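## Task

Pull the dark wooden spatula out of the jar holding five utensils (wooden spoon, dark wooden spatula, black nylon turner, red nylon spoon, steel serving spoon). Set it down lying flat on the cutting board so the midpoint of its length is above the board, and so it touches neither the table, the jar nor any other utensil. At the end the other four utensils must still be in the jar and the jar must be standing upright. The hand must not be holding any utensil, the jar or the board, even loosely, and must not be bearing much of the spatula's weight. Finish with the arm and hand raised in free air, in contact with nothing during the final second once the scene has settled.

## Robot and tools

Robot: a single six-joint arm with a five-fingered right hand. Its base may sit tilted relative to the table. There are three cameras, cam_high, cam_low and cam_wrist, each giving 504x504 images.

Frames. The scene frame has its origin on the tabletop directly under the arm base. +z is up, and +y is to the left when facing along +x. Results give the hand point position in metres and its orientation as a wxyz quaternion, plus linear and angular velocities. The hand point is fixed to the palm, 0.05 m in front of it, at the spot where the index pad and thumb tip meet in a pinch. In its own axes, +z runs along the straightened fingers, +y comes out of the palm, and +x crosses the palm toward the little finger. Straight fingertips lie 0.06-0.07 m beyond the point along +z. Sideways, the hand extends 0.08 m on the little-finger side. On the thumb side it extends 0.02 m with the thumb folded across the palm and up to 0.09 m otherwise. A wrist bracket on the little-finger side sits 0.03 m past the point in +y and 0.11 m across, and it can collide with things.

Row format: 14 numbers, each in [-1, 1], in this order: dx, dy, dz, rx, ry, rz, little, ring, middle, index, thumb_bend, thumb_turn, force_limit, speed. There is one hand, so there is one row per step.

The first six numbers are an offset, not a pose. They are expressed in the hand point's own axes and measured from the hand point pose printed in the most recent result that shows it. Before any such result exists in a scene, and for the second and later calls in one reply, they are measured from the pose at the start of the action. A value of 1.0 equals 0.6 m of translation or 180 degrees of rotation. rx, ry and rz together form a single rotation vector. Every row counts from that same reference, not from the previous row. All zeros drive the hand back to the reference, so zeros do not mean 'hold still'.

The hand numbers are absolute targets. For each finger, +1 is straight and -1 is curled into the palm. thumb_bend: +1 straight, -1 fully bent. thumb_turn: +1 beside the palm, -1 across the palm facing the fingers. A pinch is roughly index -0.22, thumb_bend -0.75, thumb_turn -0.57. force_limit sets the load at which a closing motor stops, from about 0 N at -1 to 10 N at +1 (15 N for the two thumb motors); it does not limit opening. speed runs from nearly zero at -1 to full at +1; at full speed a finger crosses its whole range in 0.6 s.

Tools.
execute_actions: {"actions": [...], "pictures": bool}. The list holds at most one item. An empty list just reports the state. An action is {"rows": [[14 numbers], ...], "steps": n}: up to 15 rows, with steps 1-15 (default 15). Each step lasts 1/30 s, and the last row repeats to fill the remaining steps. A wait is {"steps": n}, up to 300, counted from the previous result, so your thinking time is included.
move: "target" is one 14-number row, an offset as above. "speed" is in m/s, from 0.002 to 0.5 (default 0.25); rotation is capped at twice that value in rad/s. "stop_force" is optional, 13-80 N. The move follows a straight path lasting 0.5-10 s and does not avoid obstacles. The hand values are sent when the move begins. With stop_force set, the path halts once the wrist sensor feels that much extra resistance along the line to the target for two steps in a row; the hand then backs off slightly. It is refused during the first 0.2 s of a scene and is unreliable on moves that rotate. Leave it out when pulling away from a surface. The result includes a 'move:' line whose ending is one of done, off_target, moving, held, fault or contact. It also gives limits (paced = the pose was clipped; held = some steps were blocked) and the distance left to the target.
wait: {"seconds": 0-10}.
zoom_image: {"camera": name, "region": [x0, y0, x1, y1]} in image pixels, at most 504x504.
show_instructions: shows the reference images.
finished_scene: {"scene": n}.

Motion details. On each step the commanded pose is clipped to within 100 mm and 16 degrees of the measured pose, and the arm trails commands by about 0.17 s. After an action ends, the arm only reaches the last clipped pose, so read the result and send the rest of a long move afterwards. When position and orientation conflict, position wins.

Result lines. 'Hand target' shows the current controller goal. HELD marks steps where your row was partly or fully not sent. 'pose unreachable' means the clearance check altered or blocked the command. Wrist force and torque are given in hand axes; they carry noise and an offset of up to about 5.5 N and saturate near 100 N. hand_measured, hand_stopped_by and hand_load_n each list the six motors in row order. hand_stopped_by is one of moving, target, force, stalled or fault. hand_load_n is positive when the finger is pushed open, and a fall to about 0 means the grip was lost. MOTOR HOT warns of heating; OVER-TEMPERATURE FAULT means the brakes have been applied.

Gripping. A motor moves only when its target changes by 0.01 or more, then locks in place. Resending the same values keeps the grip. To release, send targets more open than hand_measured. For a soft grip, close at speed -0.9 or below. With the thumb fully turned across the palm, the whole hand can wrap around objects 0.035-0.08 m wide; turn the thumb before reaching the object.

Avoid the following. Joint torque above its limit (shoulder 313, elbow 142, wrists 51.3 N m, including held weight) or any outside force of 150 N stops the arm for 10 s. Don't push past a contact with the stiff arm; approach slowly. Don't drop or fling the utensil, tip the jar, pull out the other tools, or knock anything off the table. Loose items may occasionally get nudged. At the end, open the hand fully and lift it away so it touches nothing.

Each tool is called after "Call:" by a JSON object that holds its "api" and its "payload", one argument or row to a line.

Reference images:

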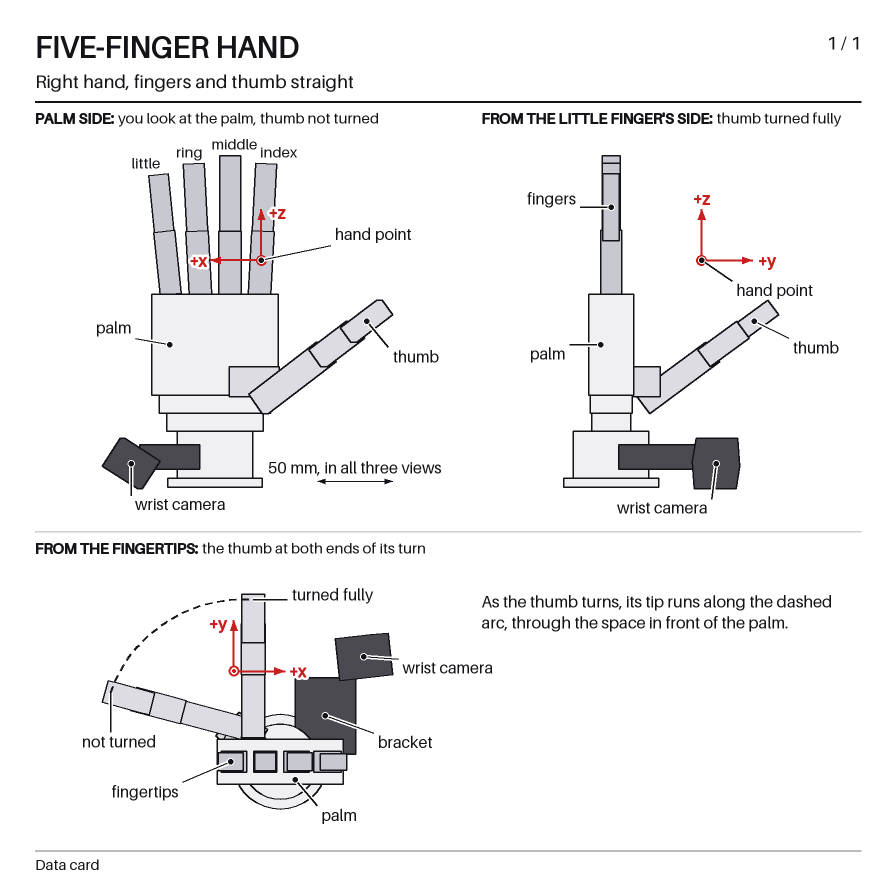

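## Session

Call:
{"api": "execute_actions", "payload": {
  "actions": []
}}

Scene clock: 0.00 s of 5600.00 s.
end_effector_position=(+0.0504, +0.2465, +0.2475) hand_measured=(+1.000, +1.000, +1.000, +1.000, +1.000, +1.000) hand_load_n=(+0.0, +0.0, +0.0, +0.0, +0.0, +0.0) hand_stopped_by=(target, target, target, target, target, target) hand_force_limit=0.00 hand_speed=-0.80 end_effector_quat_wxyz=(+0.060, -0.603, +0.796, +0.002) end_effector_velocity=(-0.000, +0.000, +0.000) end_effector_angular_velocity=(+0.000, +0.002, -0.000)
Joint positions: [ 0.001 -2.167  2.508  1.117  1.494 -2.819]
Joint velocities: [ 0.     0.     0.     0.001 -0.     0.   ]
Joint torques (N m, as the arm reports them, + toward a larger angle): no reading
Wrist force (N, on the end effector, along its own x y z axes, offset not removed): no reading
Wrist torque (N m, same axes, about the end effector's origin, offset not removed): no reading
Hand target: +0.050, +0.246, +0.248; +0.060, -0.603, +0.796, +0.002

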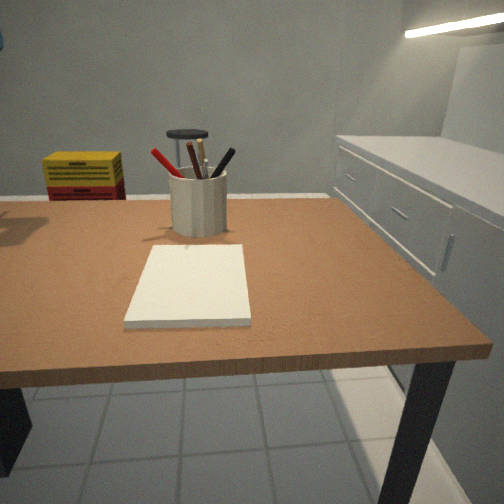

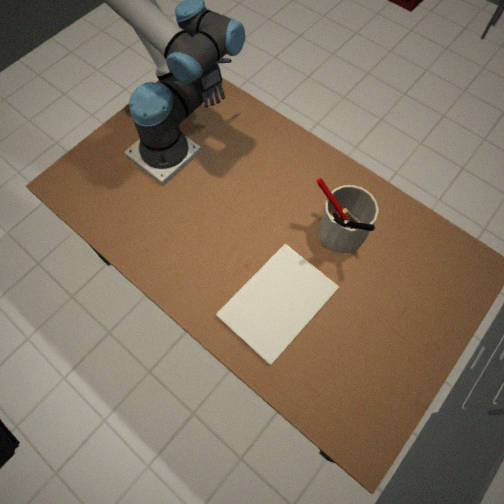

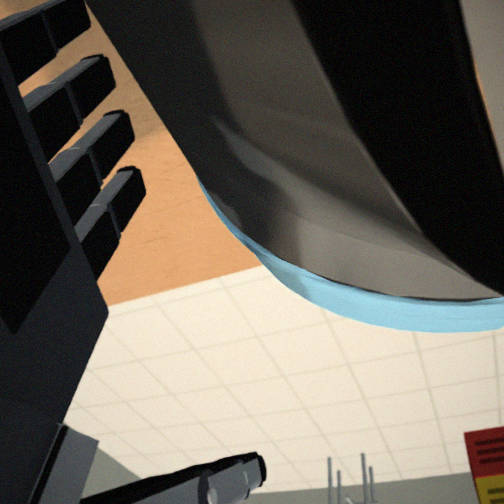

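Call:
{"api": "zoom_image", "payload": {
  "camera": "cam_high",
  "region": [130, 120, 270, 250]
}}

Call:
{"api": "zoom_image", "payload": {
  "camera": "cam_low",
  "region": [290, 160, 400, 270]
}}

Region (130, 120, 270, 250) of cam_high's 504x504 image, scaled by 3.600, with more detail than that image has; it fills the top 468 rows of this view, and the rest is white.

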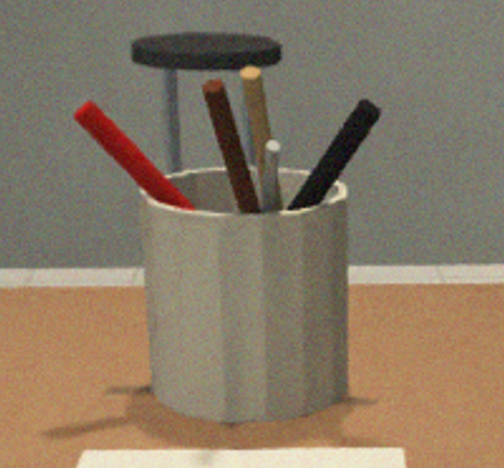

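Region (290, 160, 400, 270) of cam_low's 504x504 image, scaled by 4.582, with more detail than that image has.

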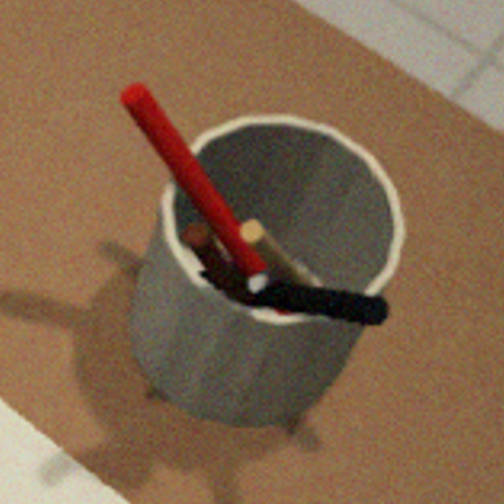

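Call:
{"api": "move", "payload": {
  "target": [0.007,-0.81,-0.28,0.4,0,0,1,1,1,0.4,0.2,-0.57,0,0.5],
  "speed": 0.3
}}

Scene clock: 27.17 s of 5600.00 s.
end_effector_position=(+0.4996, +0.0965, +0.4475) hand_measured=(+1.000, +1.000, +1.000, +0.400, +0.200, -0.570) hand_load_n=(+0.0, +0.0, +0.0, +0.0, +0.0, +0.0) hand_stopped_by=(target, target, target, target, target, target) hand_force_limit=0.00 hand_speed=0.50 end_effector_quat_wxyz=(+0.403, -0.452, +0.645, -0.466) end_effector_velocity=(+0.003, -0.000, +0.001) end_effector_angular_velocity=(-0.002, -0.006, -0.001)
Joint positions: [-0.293 -2.15   2.217  0.163  1.567 -3.031]
Joint velocities: [ 0.003  0.003 -0.    -0.009  0.004  0.   ]
Joint torques (N m, as the arm reports them, + toward a larger angle): [  9.62  17.93 -60.87  -2.89   3.51   1.68]
Wrist force (N, on the end effector, along its own x y z axes, offset not removed): [-2.7 0.2 3.4]
Wrist torque (N m, same axes, about the end effector's origin, offset not removed): [-0.09 -0.12 -0.14]
Hand target: +0.500, +0.096, +0.448; +0.403, -0.452, +0.645, -0.466
Off the commanded pose: 0.000 m, 0 deg.
After step 90, 21.33 s passed at rest.
move: done

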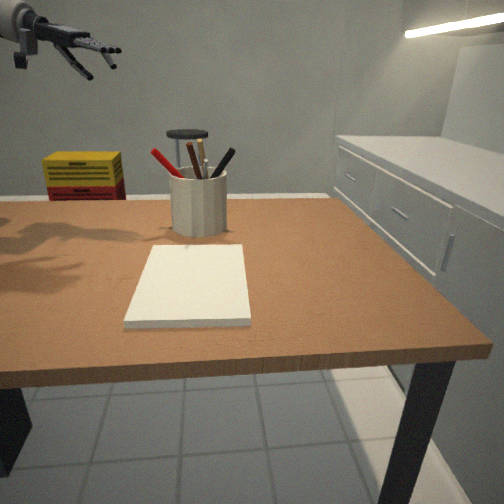

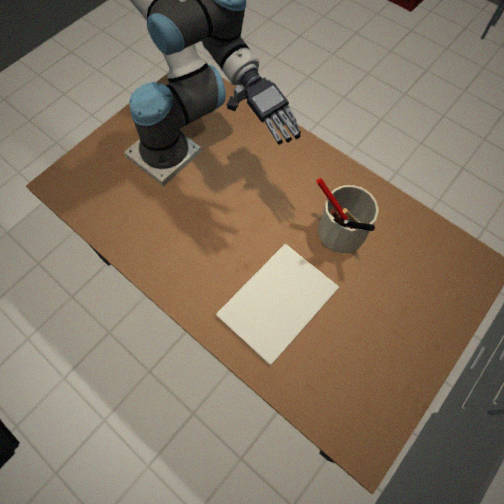

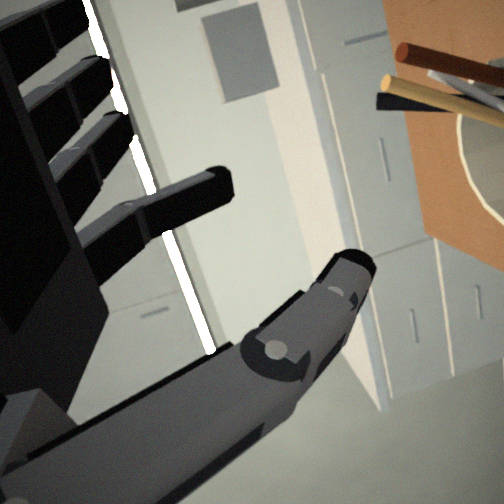

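Call:
{"api": "move", "payload": {
  "target": [-0.015,0.107,0.41,0,0,0,1,1,1,0.4,0.2,-0.57,0,0.5]
}}

Scene clock: 37.20 s of 5600.00 s.
end_effector_position=(+0.7198, +0.0571, +0.3272) hand_measured=(+1.000, +1.000, +1.000, +0.400, +0.200, -0.570) hand_load_n=(+0.0, +0.0, +0.0, +0.0, +0.0, +0.0) hand_stopped_by=(target, target, target, target, target, target) hand_force_limit=0.00 hand_speed=0.50 end_effector_quat_wxyz=(+0.403, -0.452, +0.645, -0.466) end_effector_velocity=(+0.002, -0.000, -0.003) end_effector_angular_velocity=(+0.000, +0.004, +0.000)
Joint positions: [-0.254 -1.645  2.104 -0.229  1.605 -3.023]
Joint velocities: [ 0.001  0.008 -0.003 -0.001  0.001 -0.   ]
Joint torques (N m, as the arm reports them, + toward a larger angle): [ 10.82 -21.05 -56.29  -3.55   3.59   1.62]
Wrist force (N, on the end effector, along its own x y z axes, offset not removed): [-3.6 5.1 -0.1]
Wrist torque (N m, same axes, about the end effector's origin, offset not removed): [1.02 0.28 -0.02]
Hand target: +0.720, +0.057, +0.327; +0.403, -0.452, +0.645, -0.466
Off the commanded pose: 0.000 m, 0 deg.
After step 90, 5.30 s passed at rest.
move: done

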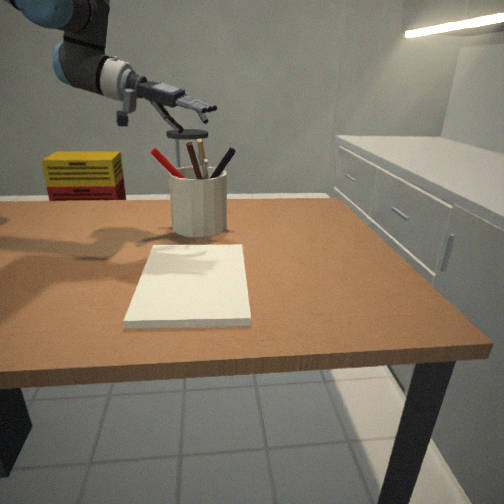

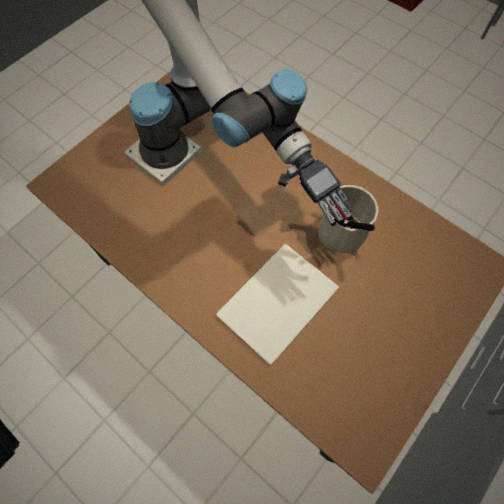

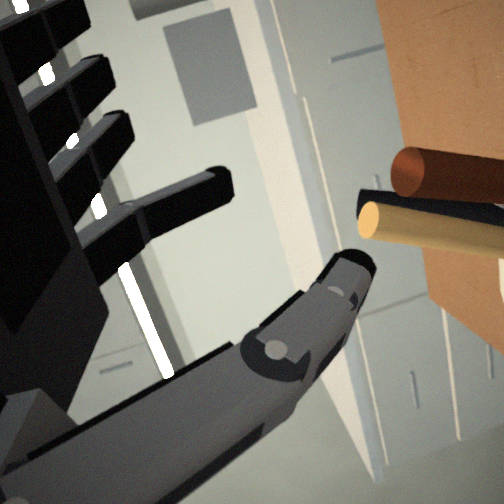

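Call:
{"api": "move", "payload": {
  "target": [0.025,0.03,0,0,0,0,1,1,1,0.1,-0.75,-0.57,0,0.5],
  "speed": 0.1
}}

Call:
{"api": "zoom_image", "payload": {
  "camera": "cam_high",
  "region": [130, 70, 270, 200]
}}

Scene clock: 41.73 s of 5600.00 s.
end_effector_position=(+0.7121, +0.0457, +0.3086) hand_measured=(+1.000, +1.000, +1.000, +0.100, -0.750, -0.570) hand_load_n=(+0.0, +0.0, +0.0, +0.0, +0.0, +0.0) hand_stopped_by=(target, target, target, target, target, target) hand_force_limit=0.00 hand_speed=0.50 end_effector_quat_wxyz=(+0.403, -0.452, +0.645, -0.466) end_effector_velocity=(-0.000, -0.001, -0.002) end_effector_angular_velocity=(-0.000, -0.001, +0.000)
Joint positions: [-0.283 -1.645  2.142 -0.267  1.576 -3.029]
Joint velocities: [-0.003  0.     0.003 -0.005 -0.003 -0.001]
Joint torques (N m, as the arm reports them, + toward a larger angle): [-15.07 -47.07 -25.02  -3.2   -3.71  -1.54]
Wrist force (N, on the end effector, along its own x y z axes, offset not removed): [-3.2 -0.2 1.8]
Wrist torque (N m, same axes, about the end effector's origin, offset not removed): [0.02 0.17 -0.15]
Hand target: +0.712, +0.046, +0.308; +0.403, -0.452, +0.645, -0.466
Off the commanded pose: 0.000 m, 0 deg.
After step 90, 0.63 s passed at rest.
move: done

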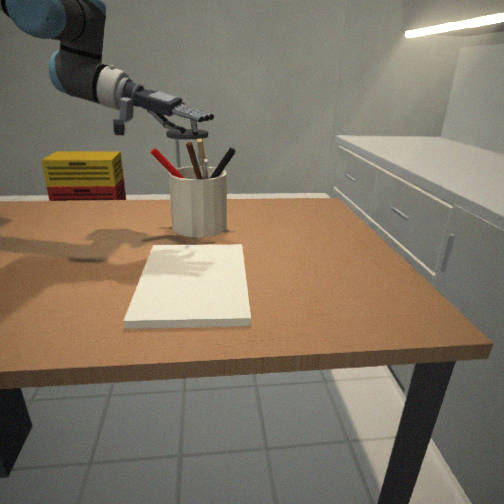

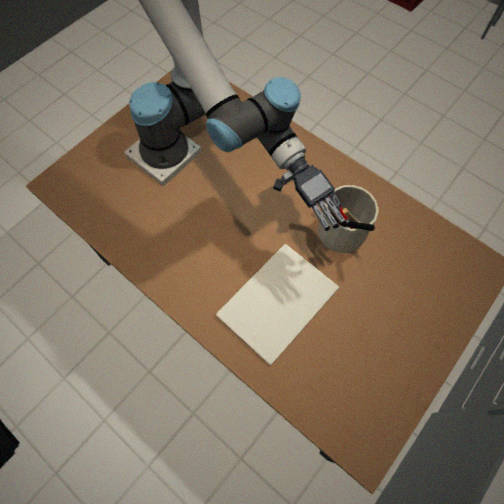

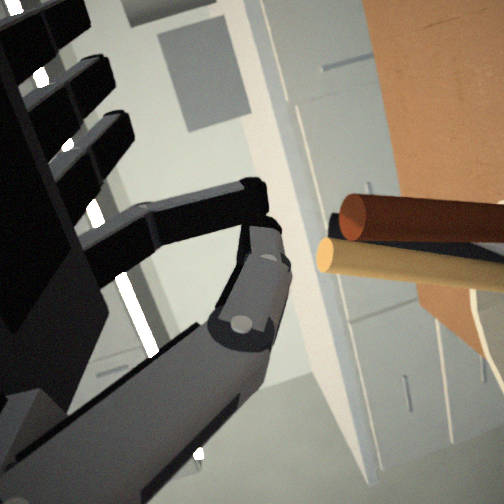

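Region (130, 70, 270, 200) of cam_high's 504x504 image, scaled by 3.600, with more detail than that image has; it fills the top 468 rows of this view, and the rest is white.

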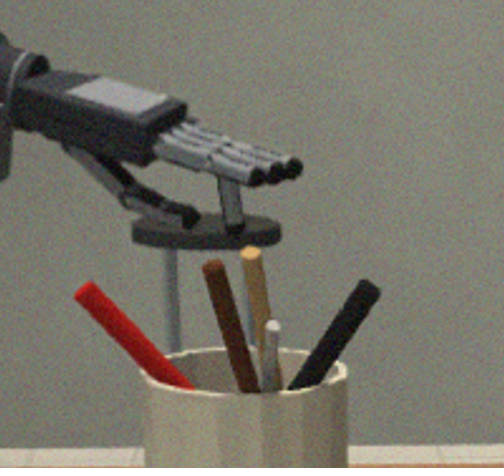

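Call:
{"api": "move", "payload": {
  "target": [-0.006,0.055,0.018,0,0,0,1,1,1,0.2,-0.75,-0.57,0,0.5],
  "speed": 0.05
}}

Call:
{"api": "zoom_image", "payload": {
  "camera": "cam_high",
  "region": [130, 70, 270, 200]
}}

Scene clock: 47.80 s of 5600.00 s.
end_effector_position=(+0.7163, +0.0518, +0.2747) hand_measured=(+1.000, +1.000, +1.000, +0.200, -0.750, -0.570) hand_load_n=(+0.0, +0.0, +0.0, +0.0, +0.0, +0.0) hand_stopped_by=(target, target, target, target, target, target) hand_force_limit=0.00 hand_speed=0.50 end_effector_quat_wxyz=(+0.403, -0.452, +0.645, -0.466) end_effector_velocity=(+0.001, +0.000, -0.003) end_effector_angular_velocity=(-0.001, +0.000, +0.000)
Joint positions: [-0.266 -1.601  2.169 -0.338  1.592 -3.025]
Joint velocities: [ 0.001  0.004  0.002 -0.006  0.001 -0.001]
Joint torques (N m, as the arm reports them, + toward a larger angle): [ 15.05 -23.73 -25.71  -3.69   3.05   1.81]
Wrist force (N, on the end effector, along its own x y z axes, offset not removed): [-2.0 0.8 4.6]
Wrist torque (N m, same axes, about the end effector's origin, offset not removed): [0.06 -0.23 -0.10]
Hand target: +0.716, +0.052, +0.274; +0.403, -0.452, +0.645, -0.466
Off the commanded pose: 0.000 m, 0 deg.
After step 90, 1.93 s passed at rest.
move: done

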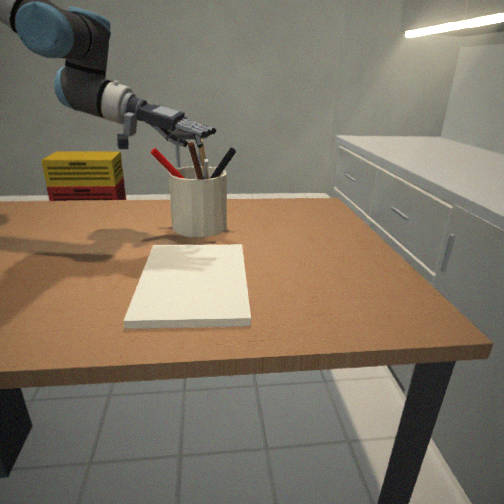

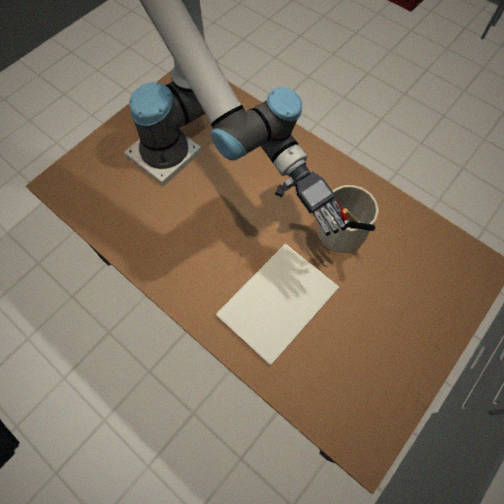

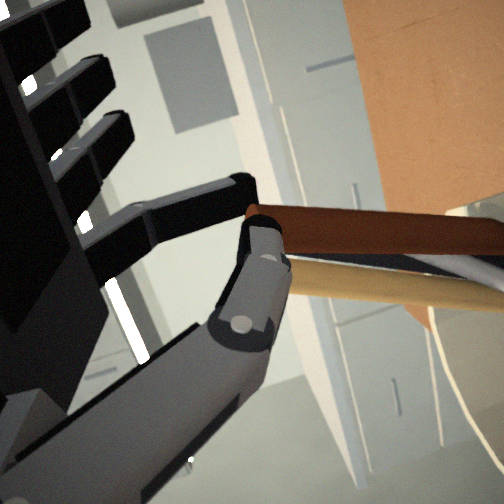

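Region (130, 70, 270, 200) of cam_high's 504x504 image, scaled by 3.600, with more detail than that image has; it fills the top 468 rows of this view, and the rest is white.

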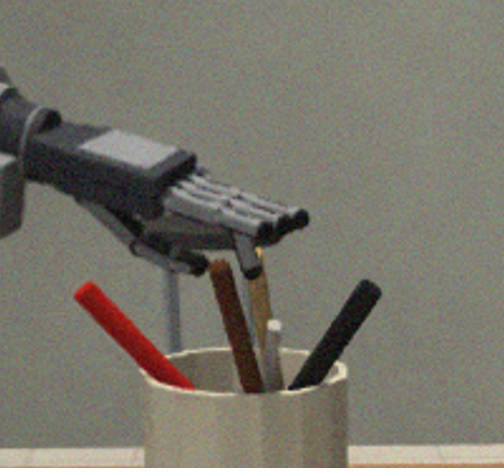

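Call:
{"api": "move", "payload": {
  "target": [-0.012,0.034,0.013,0,0,0,1,1,1,0.2,-0.75,-0.57,0,0.5],
  "speed": 0.03
}}

Call:
{"api": "move", "payload": {
  "target": [0,0,0,0,0,0,1,1,1,-0.4,-0.75,-0.57,0.6,-0.6]
}}

Call:
{"api": "zoom_image", "payload": {
  "camera": "cam_high",
  "region": [130, 70, 270, 200]
}}

Scene clock: 52.47 s of 5600.00 s.
end_effector_position=(+0.7213, +0.0599, +0.2542) hand_measured=(+1.000, +1.000, +1.000, +0.200, -0.750, -0.570) hand_load_n=(+0.0, +0.0, +0.0, +0.0, +0.0, +0.0) hand_stopped_by=(target, target, target, target, target, target) hand_force_limit=0.00 hand_speed=0.50 end_effector_quat_wxyz=(+0.403, -0.452, +0.645, -0.466) end_effector_velocity=(+0.001, +0.001, -0.003) end_effector_angular_velocity=(-0.000, +0.002, -0.000)
Joint positions: [-0.245 -1.567  2.179 -0.381  1.613 -3.021]
Joint velocities: [ 0.002  0.005  0.001 -0.005  0.003 -0.   ]
Joint torques (N m, as the arm reports them, + toward a larger angle): [  9.58 -27.36 -23.7   -3.92   3.78   1.48]
Wrist force (N, on the end effector, along its own x y z axes, offset not removed): [-2.5 0.7 -0.5]
Wrist torque (N m, same axes, about the end effector's origin, offset not removed): [0.28 0.06 -0.07]
Hand target: +0.721, +0.060, +0.254; +0.403, -0.452, +0.645, -0.466
Off the commanded pose: 0.000 m, 0 deg.
After step 90, 0.53 s passed at rest.
move: done

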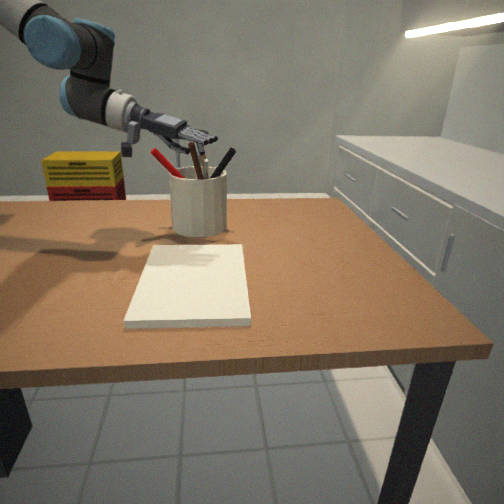

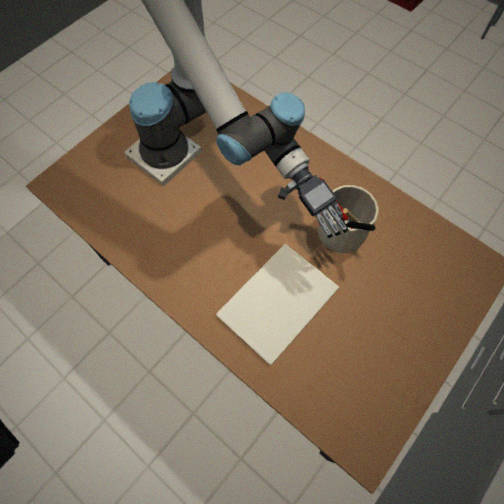

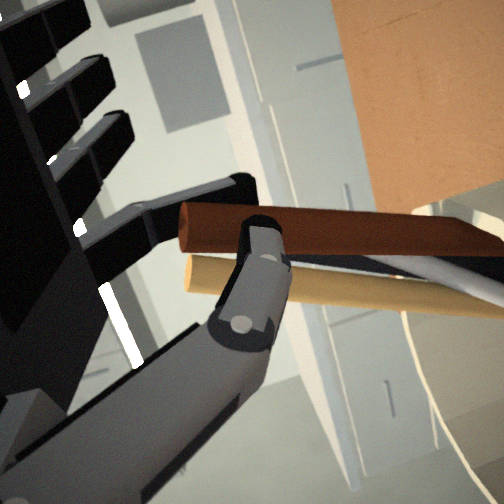

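Scene clock: 53.03 s of 5600.00 s.
end_effector_position=(+0.7212, +0.0600, +0.2541) hand_measured=(+1.000, +1.000, +1.000, +0.014, -0.748, -0.570) hand_load_n=(+0.0, +0.0, +0.0, +11.5, +2.0, -1.0) hand_stopped_by=(target, target, target, force, target, target) hand_force_limit=0.60 hand_speed=-0.60 end_effector_quat_wxyz=(+0.403, -0.452, +0.645, -0.466) end_effector_velocity=(-0.000, -0.000, -0.001) end_effector_angular_velocity=(-0.001, +0.003, +0.000)
Joint positions: [-0.245 -1.567  2.179 -0.381  1.613 -3.021]
Joint velocities: [-0.     0.001 -0.     0.002 -0.    -0.002]
Joint torques (N m, as the arm reports them, + toward a larger angle): [-11.21 -50.14 -28.29   0.86  -2.17   0.6 ]
Wrist force (N, on the end effector, along its own x y z axes, offset not removed): [-6.5 0.1 2.1]
Wrist torque (N m, same axes, about the end effector's origin, offset not removed): [0.37 0.68 -0.38]
Hand target: +0.721, +0.060, +0.254; +0.403, -0.452, +0.645, -0.466
Off the commanded pose: 0.000 m, 0 deg.
move: done

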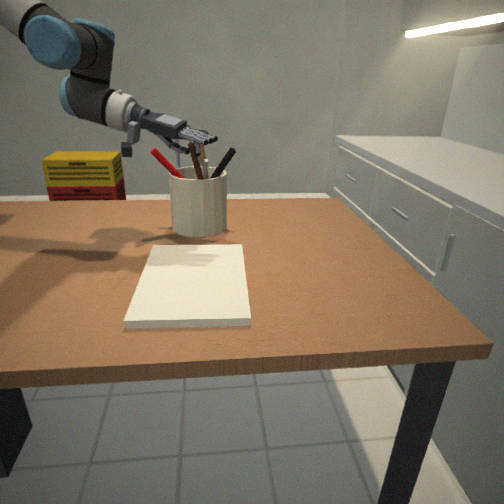

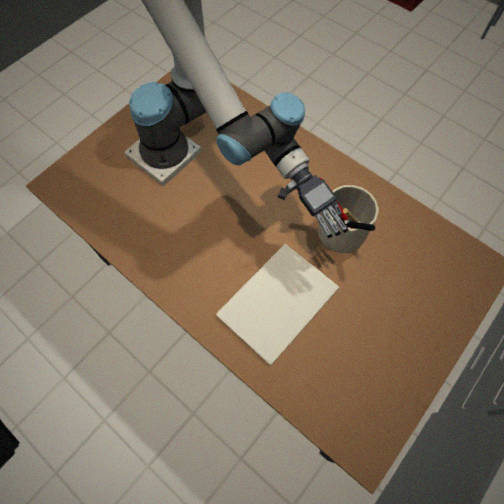

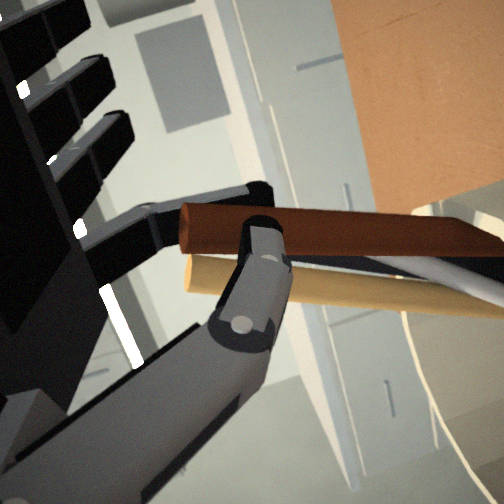

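Region (130, 70, 270, 200) of cam_high's 504x504 image, scaled by 3.600, with more detail than that image has; it fills the top 468 rows of this view, and the rest is white.

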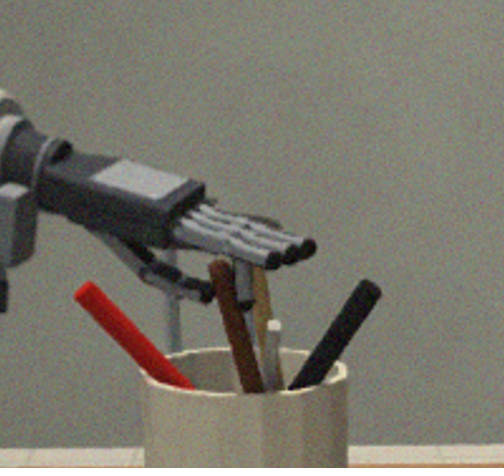

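Call:
{"api": "move", "payload": {
  "target": [0.022,-0.161,-0.056,0,0,0,1,1,1,-0.4,-0.75,-0.57,0.6,-0.6],
  "speed": 0.04
}}

Scene clock: 59.03 s of 5600.00 s.
end_effector_position=(+0.7063, +0.0401, +0.3538) hand_measured=(+1.000, +1.000, +1.000, +0.014, -0.748, -0.570) hand_load_n=(+0.0, +0.0, +0.0, +8.5, +1.5, -0.5) hand_stopped_by=(target, target, target, force, target, target) hand_force_limit=0.60 hand_speed=-0.60 end_effector_quat_wxyz=(+0.403, -0.452, +0.645, -0.466) end_effector_velocity=(-0.001, -0.001, +0.004) end_effector_angular_velocity=(-0.001, -0.002, +0.000)
Joint positions: [-0.3   -1.696  2.099 -0.173  1.56  -3.033]
Joint velocities: [-0.002 -0.005 -0.002  0.005 -0.001 -0.001]
Joint torques (N m, as the arm reports them, + toward a larger angle): [-11.43 -44.01 -57.92  -0.31  -4.09  -1.97]
Wrist force (N, on the end effector, along its own x y z axes, offset not removed): [-3.6 -2.9 1.9]
Wrist torque (N m, same axes, about the end effector's origin, offset not removed): [-0.51 0.27 -0.15]
Hand target: +0.706, +0.040, +0.354; +0.403, -0.452, +0.645, -0.466
Off the commanded pose: 0.000 m, 0 deg.
After step 90, 0.03 s passed at rest.
move: done

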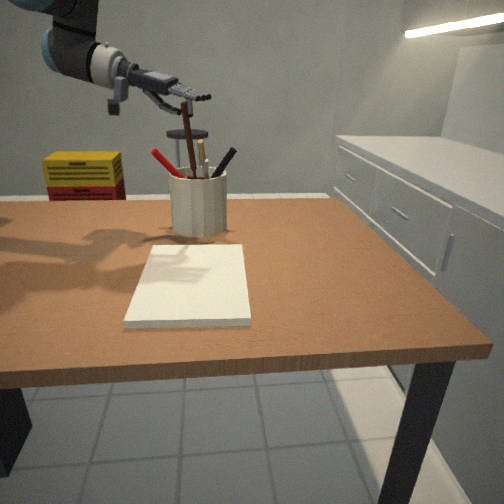

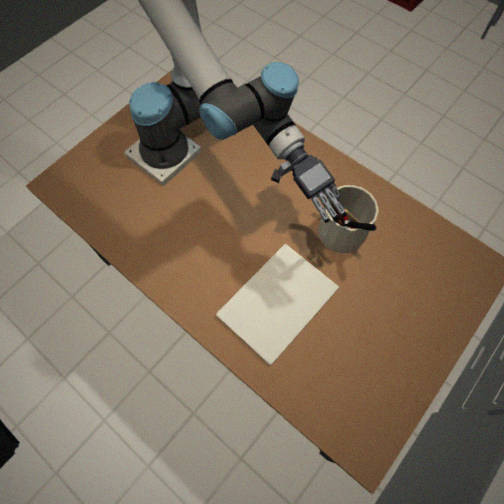

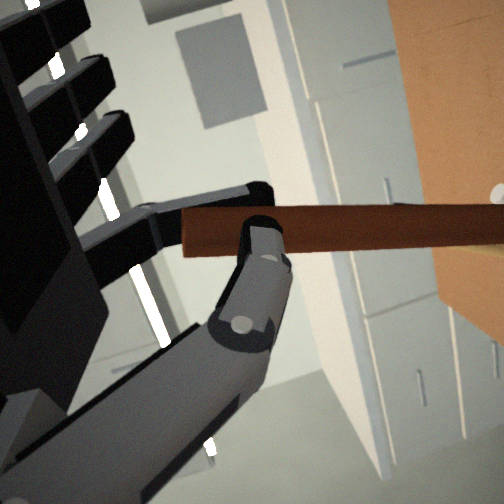

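Call:
{"api": "move", "payload": {
  "target": [-0.053,-0.204,-0.06,0,0,0,1,1,1,-0.4,-0.75,-0.57,0.6,-0.6],
  "speed": 0.04
}}

Call:
{"api": "zoom_image", "payload": {
  "camera": "cam_high",
  "region": [110, 20, 290, 200]
}}

Scene clock: 66.17 s of 5600.00 s.
end_effector_position=(+0.7064, +0.0597, +0.4835) hand_measured=(+1.000, +1.000, +1.000, +0.014, -0.748, -0.570) hand_load_n=(+0.0, +0.0, +0.0, +7.5, +3.5, -0.5) hand_stopped_by=(target, target, target, force, target, target) hand_force_limit=0.60 hand_speed=-0.60 end_effector_quat_wxyz=(+0.403, -0.452, +0.645, -0.466) end_effector_velocity=(-0.000, +0.000, +0.002) end_effector_angular_velocity=(+0.000, +0.001, -0.000)
Joint positions: [-0.257 -1.758  1.914  0.075  1.601 -3.023]
Joint velocities: [ 0.001 -0.001 -0.004  0.006  0.001  0.   ]
Joint torques (N m, as the arm reports them, + toward a larger angle): [ 10.89 -43.39 -62.29  -0.33   3.53   1.6 ]
Wrist force (N, on the end effector, along its own x y z axes, offset not removed): [-4.0 1.5 1.3]
Wrist torque (N m, same axes, about the end effector's origin, offset not removed): [0.20 0.36 -0.34]
Hand target: +0.706, +0.060, +0.484; +0.403, -0.452, +0.645, -0.466
Off the commanded pose: 0.000 m, 0 deg.
After step 90, 0.47 s passed at rest.
move: done

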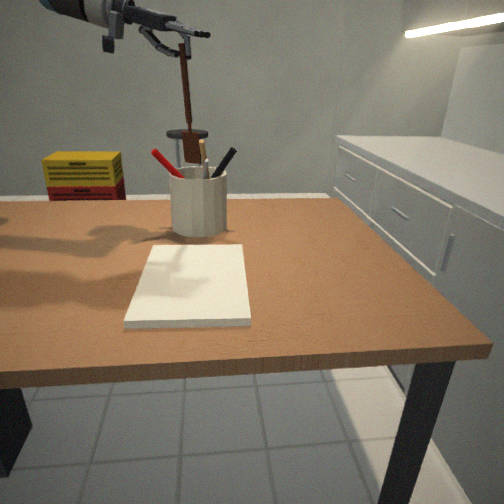

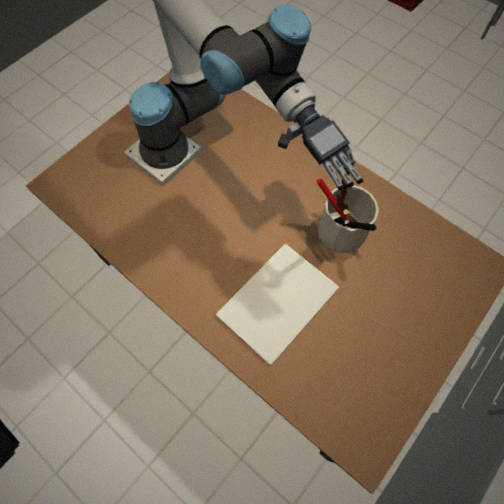

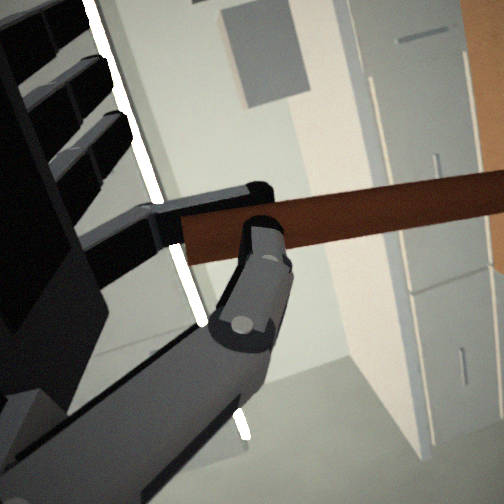

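Region (110, 20, 290, 200) of cam_high's 504x504 image, scaled by 2.800, with more detail than that image has.

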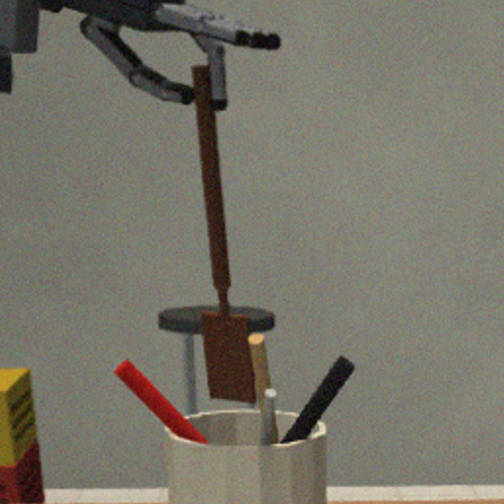

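Call:
{"api": "move", "payload": {
  "target": [-0.011,-0.113,-0.028,0,0,0,1,1,1,-0.4,-0.75,-0.57,0.6,-0.6],
  "speed": 0.06
}}

Call:
{"api": "move", "payload": {
  "target": [0.16,-0.026,0.039,0,0,0,1,1,1,-0.4,-0.75,-0.57,0.6,-0.6],
  "speed": 0.07
}}

Call:
{"api": "move", "payload": {
  "target": [0.036,0.354,0.088,0,0,0,1,1,1,-0.4,-0.75,-0.57,0.6,-0.6],
  "speed": 0.1
}}

Scene clock: 74.10 s of 5600.00 s.
end_effector_position=(+0.7064, +0.0593, +0.5533) hand_measured=(+1.000, +1.000, +1.000, +0.014, -0.748, -0.570) hand_load_n=(+0.0, +0.0, +0.0, +7.5, +3.5, -0.5) hand_stopped_by=(target, target, target, force, target, target) hand_force_limit=0.60 hand_speed=-0.60 end_effector_quat_wxyz=(+0.403, -0.452, +0.645, -0.466) end_effector_velocity=(-0.000, +0.000, +0.004) end_effector_angular_velocity=(+0.002, -0.002, -0.001)
Joint positions: [-0.26  -1.771  1.801  0.2    1.599 -3.024]
Joint velocities: [-0.    -0.001 -0.005  0.005  0.     0.002]
Joint torques (N m, as the arm reports them, + toward a larger angle): [-13.26 -42.79 -60.89   0.54  -3.21  -1.75]
Wrist force (N, on the end effector, along its own x y z axes, offset not removed): [-1.4 2.3 0.0]
Wrist torque (N m, same axes, about the end effector's origin, offset not removed): [0.43 0.02 -0.06]
Hand target: +0.706, +0.059, +0.554; +0.403, -0.452, +0.645, -0.466
Off the commanded pose: 0.000 m, 0 deg.
After step 90, 3.33 s passed at rest.
move: done

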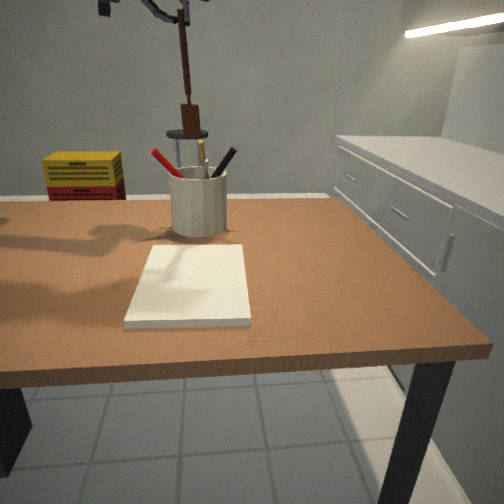

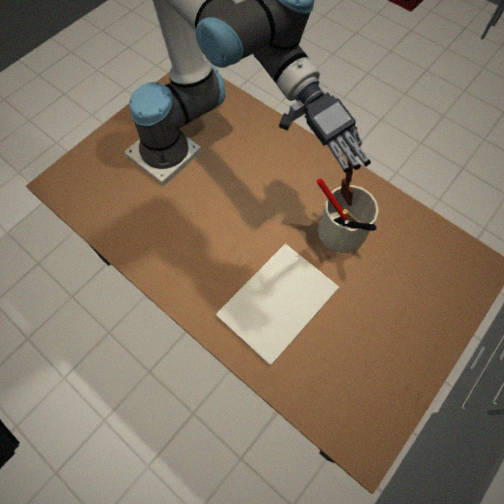

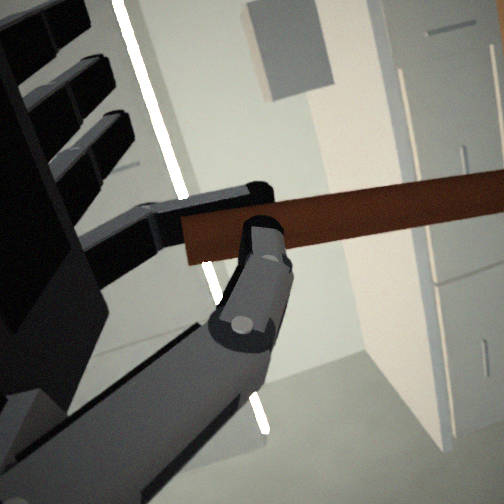

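Scene clock: 76.00 s of 5600.00 s.
end_effector_position=(+0.7061, -0.0404, +0.5531) hand_measured=(+1.000, +1.000, +1.000, +0.014, -0.748, -0.570) hand_load_n=(+0.0, +0.0, +0.0, +7.5, +3.5, -0.5) hand_stopped_by=(target, target, target, force, target, target) hand_force_limit=0.60 hand_speed=-0.60 end_effector_quat_wxyz=(+0.403, -0.452, +0.645, -0.466) end_effector_velocity=(+0.000, -0.003, +0.001) end_effector_angular_velocity=(-0.001, -0.001, +0.001)
Joint positions: [-0.486 -1.783  1.812  0.206  1.378 -3.076]
Joint velocities: [-0.006  0.    -0.001  0.    -0.006 -0.002]
Joint torques (N m, as the arm reports them, + toward a larger angle): [ -9.91 -16.47 -61.43   0.48  -3.47  -2.2 ]
Wrist force (N, on the end effector, along its own x y z axes, offset not removed): [-2.6 2.1 5.8]
Wrist torque (N m, same axes, about the end effector's origin, offset not removed): [0.04 -0.13 -0.21]
Hand target: +0.706, -0.041, +0.553; +0.403, -0.452, +0.645, -0.466
Off the commanded pose: 0.000 m, 0 deg.
move: done

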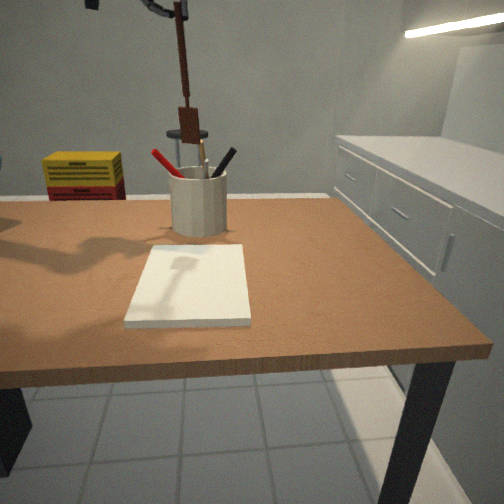

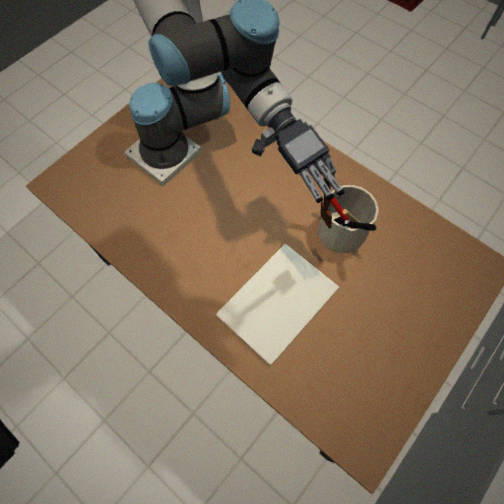

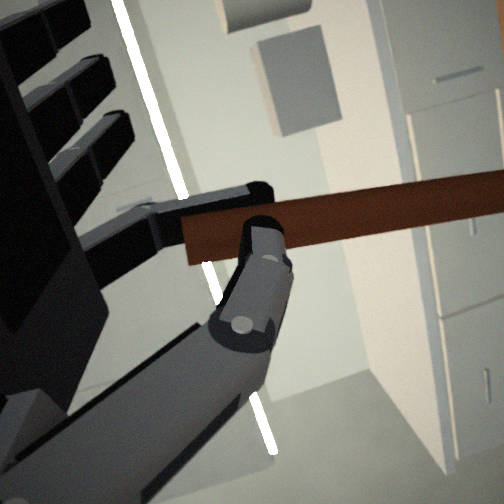

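Scene clock: 78.73 s of 5600.00 s.
end_effector_position=(+0.7057, -0.0400, +0.3335) hand_measured=(+1.000, +1.000, +1.000, +0.014, -0.748, -0.570) hand_load_n=(+0.0, +0.0, +0.0, +7.5, +3.5, -0.5) hand_stopped_by=(target, target, target, force, target, target) hand_force_limit=0.60 hand_speed=-0.60 end_effector_quat_wxyz=(+0.403, -0.452, +0.645, -0.466) end_effector_velocity=(+0.000, -0.000, -0.002) end_effector_angular_velocity=(+0.000, -0.002, -0.000)
Joint positions: [-0.48  -1.686  2.131 -0.21   1.385 -3.074]
Joint velocities: [ 0.     0.003  0.003 -0.007  0.     0.001]
Joint torques (N m, as the arm reports them, + toward a larger angle): [ 12.   -19.1  -27.89  -3.64   3.19   1.62]
Wrist force (N, on the end effector, along its own x y z axes, offset not removed): [-2.7 0.1 3.8]
Wrist torque (N m, same axes, about the end effector's origin, offset not removed): [-0.07 0.01 -0.09]
Hand target: +0.706, -0.040, +0.333; +0.403, -0.452, +0.645, -0.466
Off the commanded pose: 0.000 m, 0 deg.
move: done

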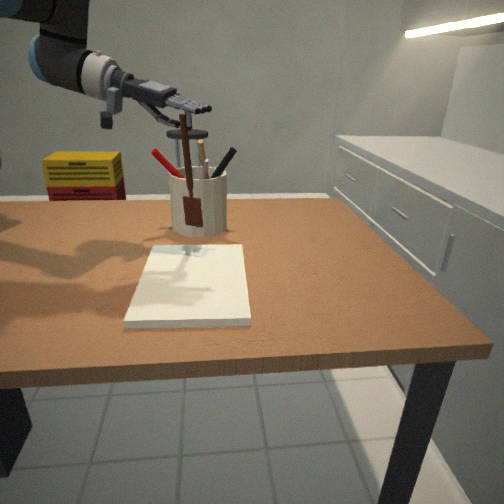

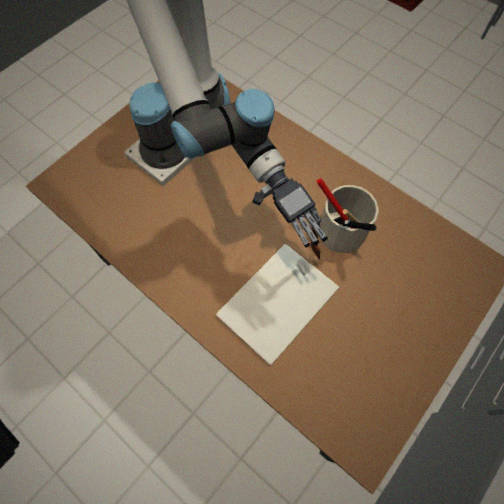

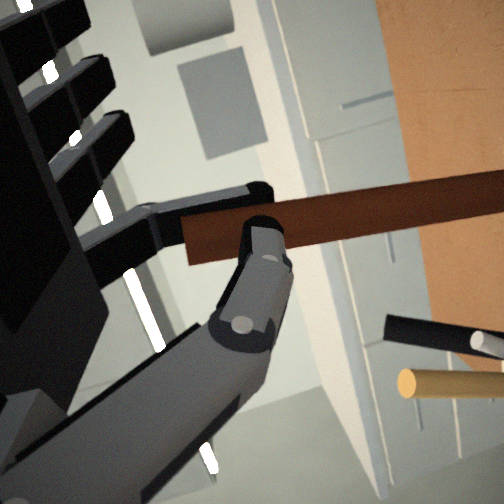

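Call:
{"api": "move", "payload": {
  "target": [0.087,0.052,0.036,0,0,0,1,1,1,-0.4,-0.75,-0.57,0.6,-0.6],
  "speed": 0.05
}}

Scene clock: 86.23 s of 5600.00 s.
end_effector_position=(+0.7056, -0.0900, +0.2932) hand_measured=(+1.000, +1.000, +1.000, +0.014, -0.748, -0.570) hand_load_n=(+0.0, +0.0, +0.0, +7.5, +3.5, -0.5) hand_stopped_by=(target, target, target, force, target, target) hand_force_limit=0.60 hand_speed=-0.60 end_effector_quat_wxyz=(+0.403, -0.452, +0.645, -0.466) end_effector_velocity=(-0.000, -0.002, -0.002) end_effector_angular_velocity=(-0.002, +0.001, +0.001)
Joint positions: [-0.584 -1.638  2.169 -0.29   1.284 -3.1  ]
Joint velocities: [-0.004  0.002  0.001 -0.002 -0.004 -0.003]
Joint torques (N m, as the arm reports them, + toward a larger angle): [-12.96 -19.87 -25.78  -3.32  -3.08  -1.63]
Wrist force (N, on the end effector, along its own x y z axes, offset not removed): [-7.6 3.6 5.3]
Wrist torque (N m, same axes, about the end effector's origin, offset not removed): [0.20 0.80 -0.23]
Hand target: +0.706, -0.090, +0.293; +0.403, -0.452, +0.645, -0.466
Off the commanded pose: 0.000 m, 0 deg.
After step 90, 2.77 s passed at rest.
move: done

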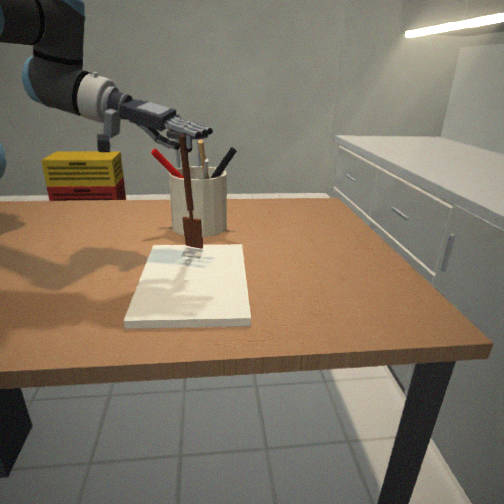

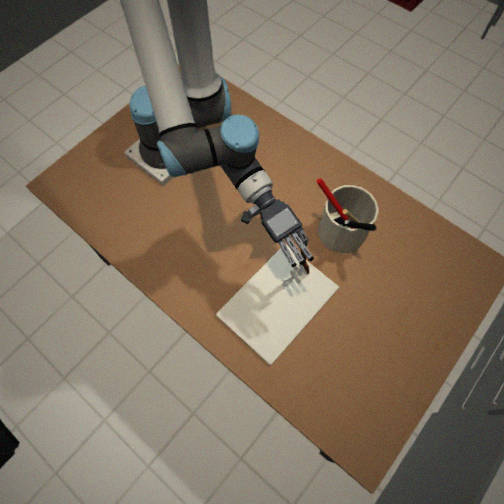

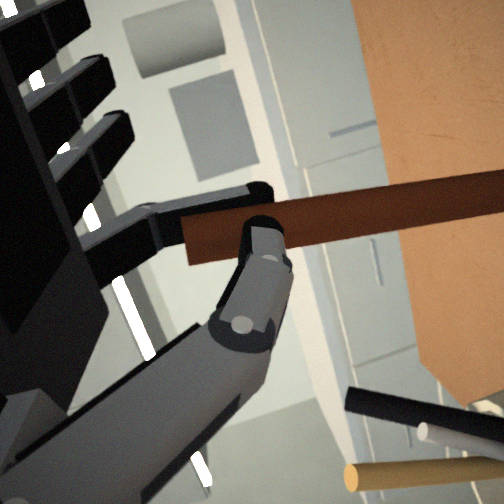

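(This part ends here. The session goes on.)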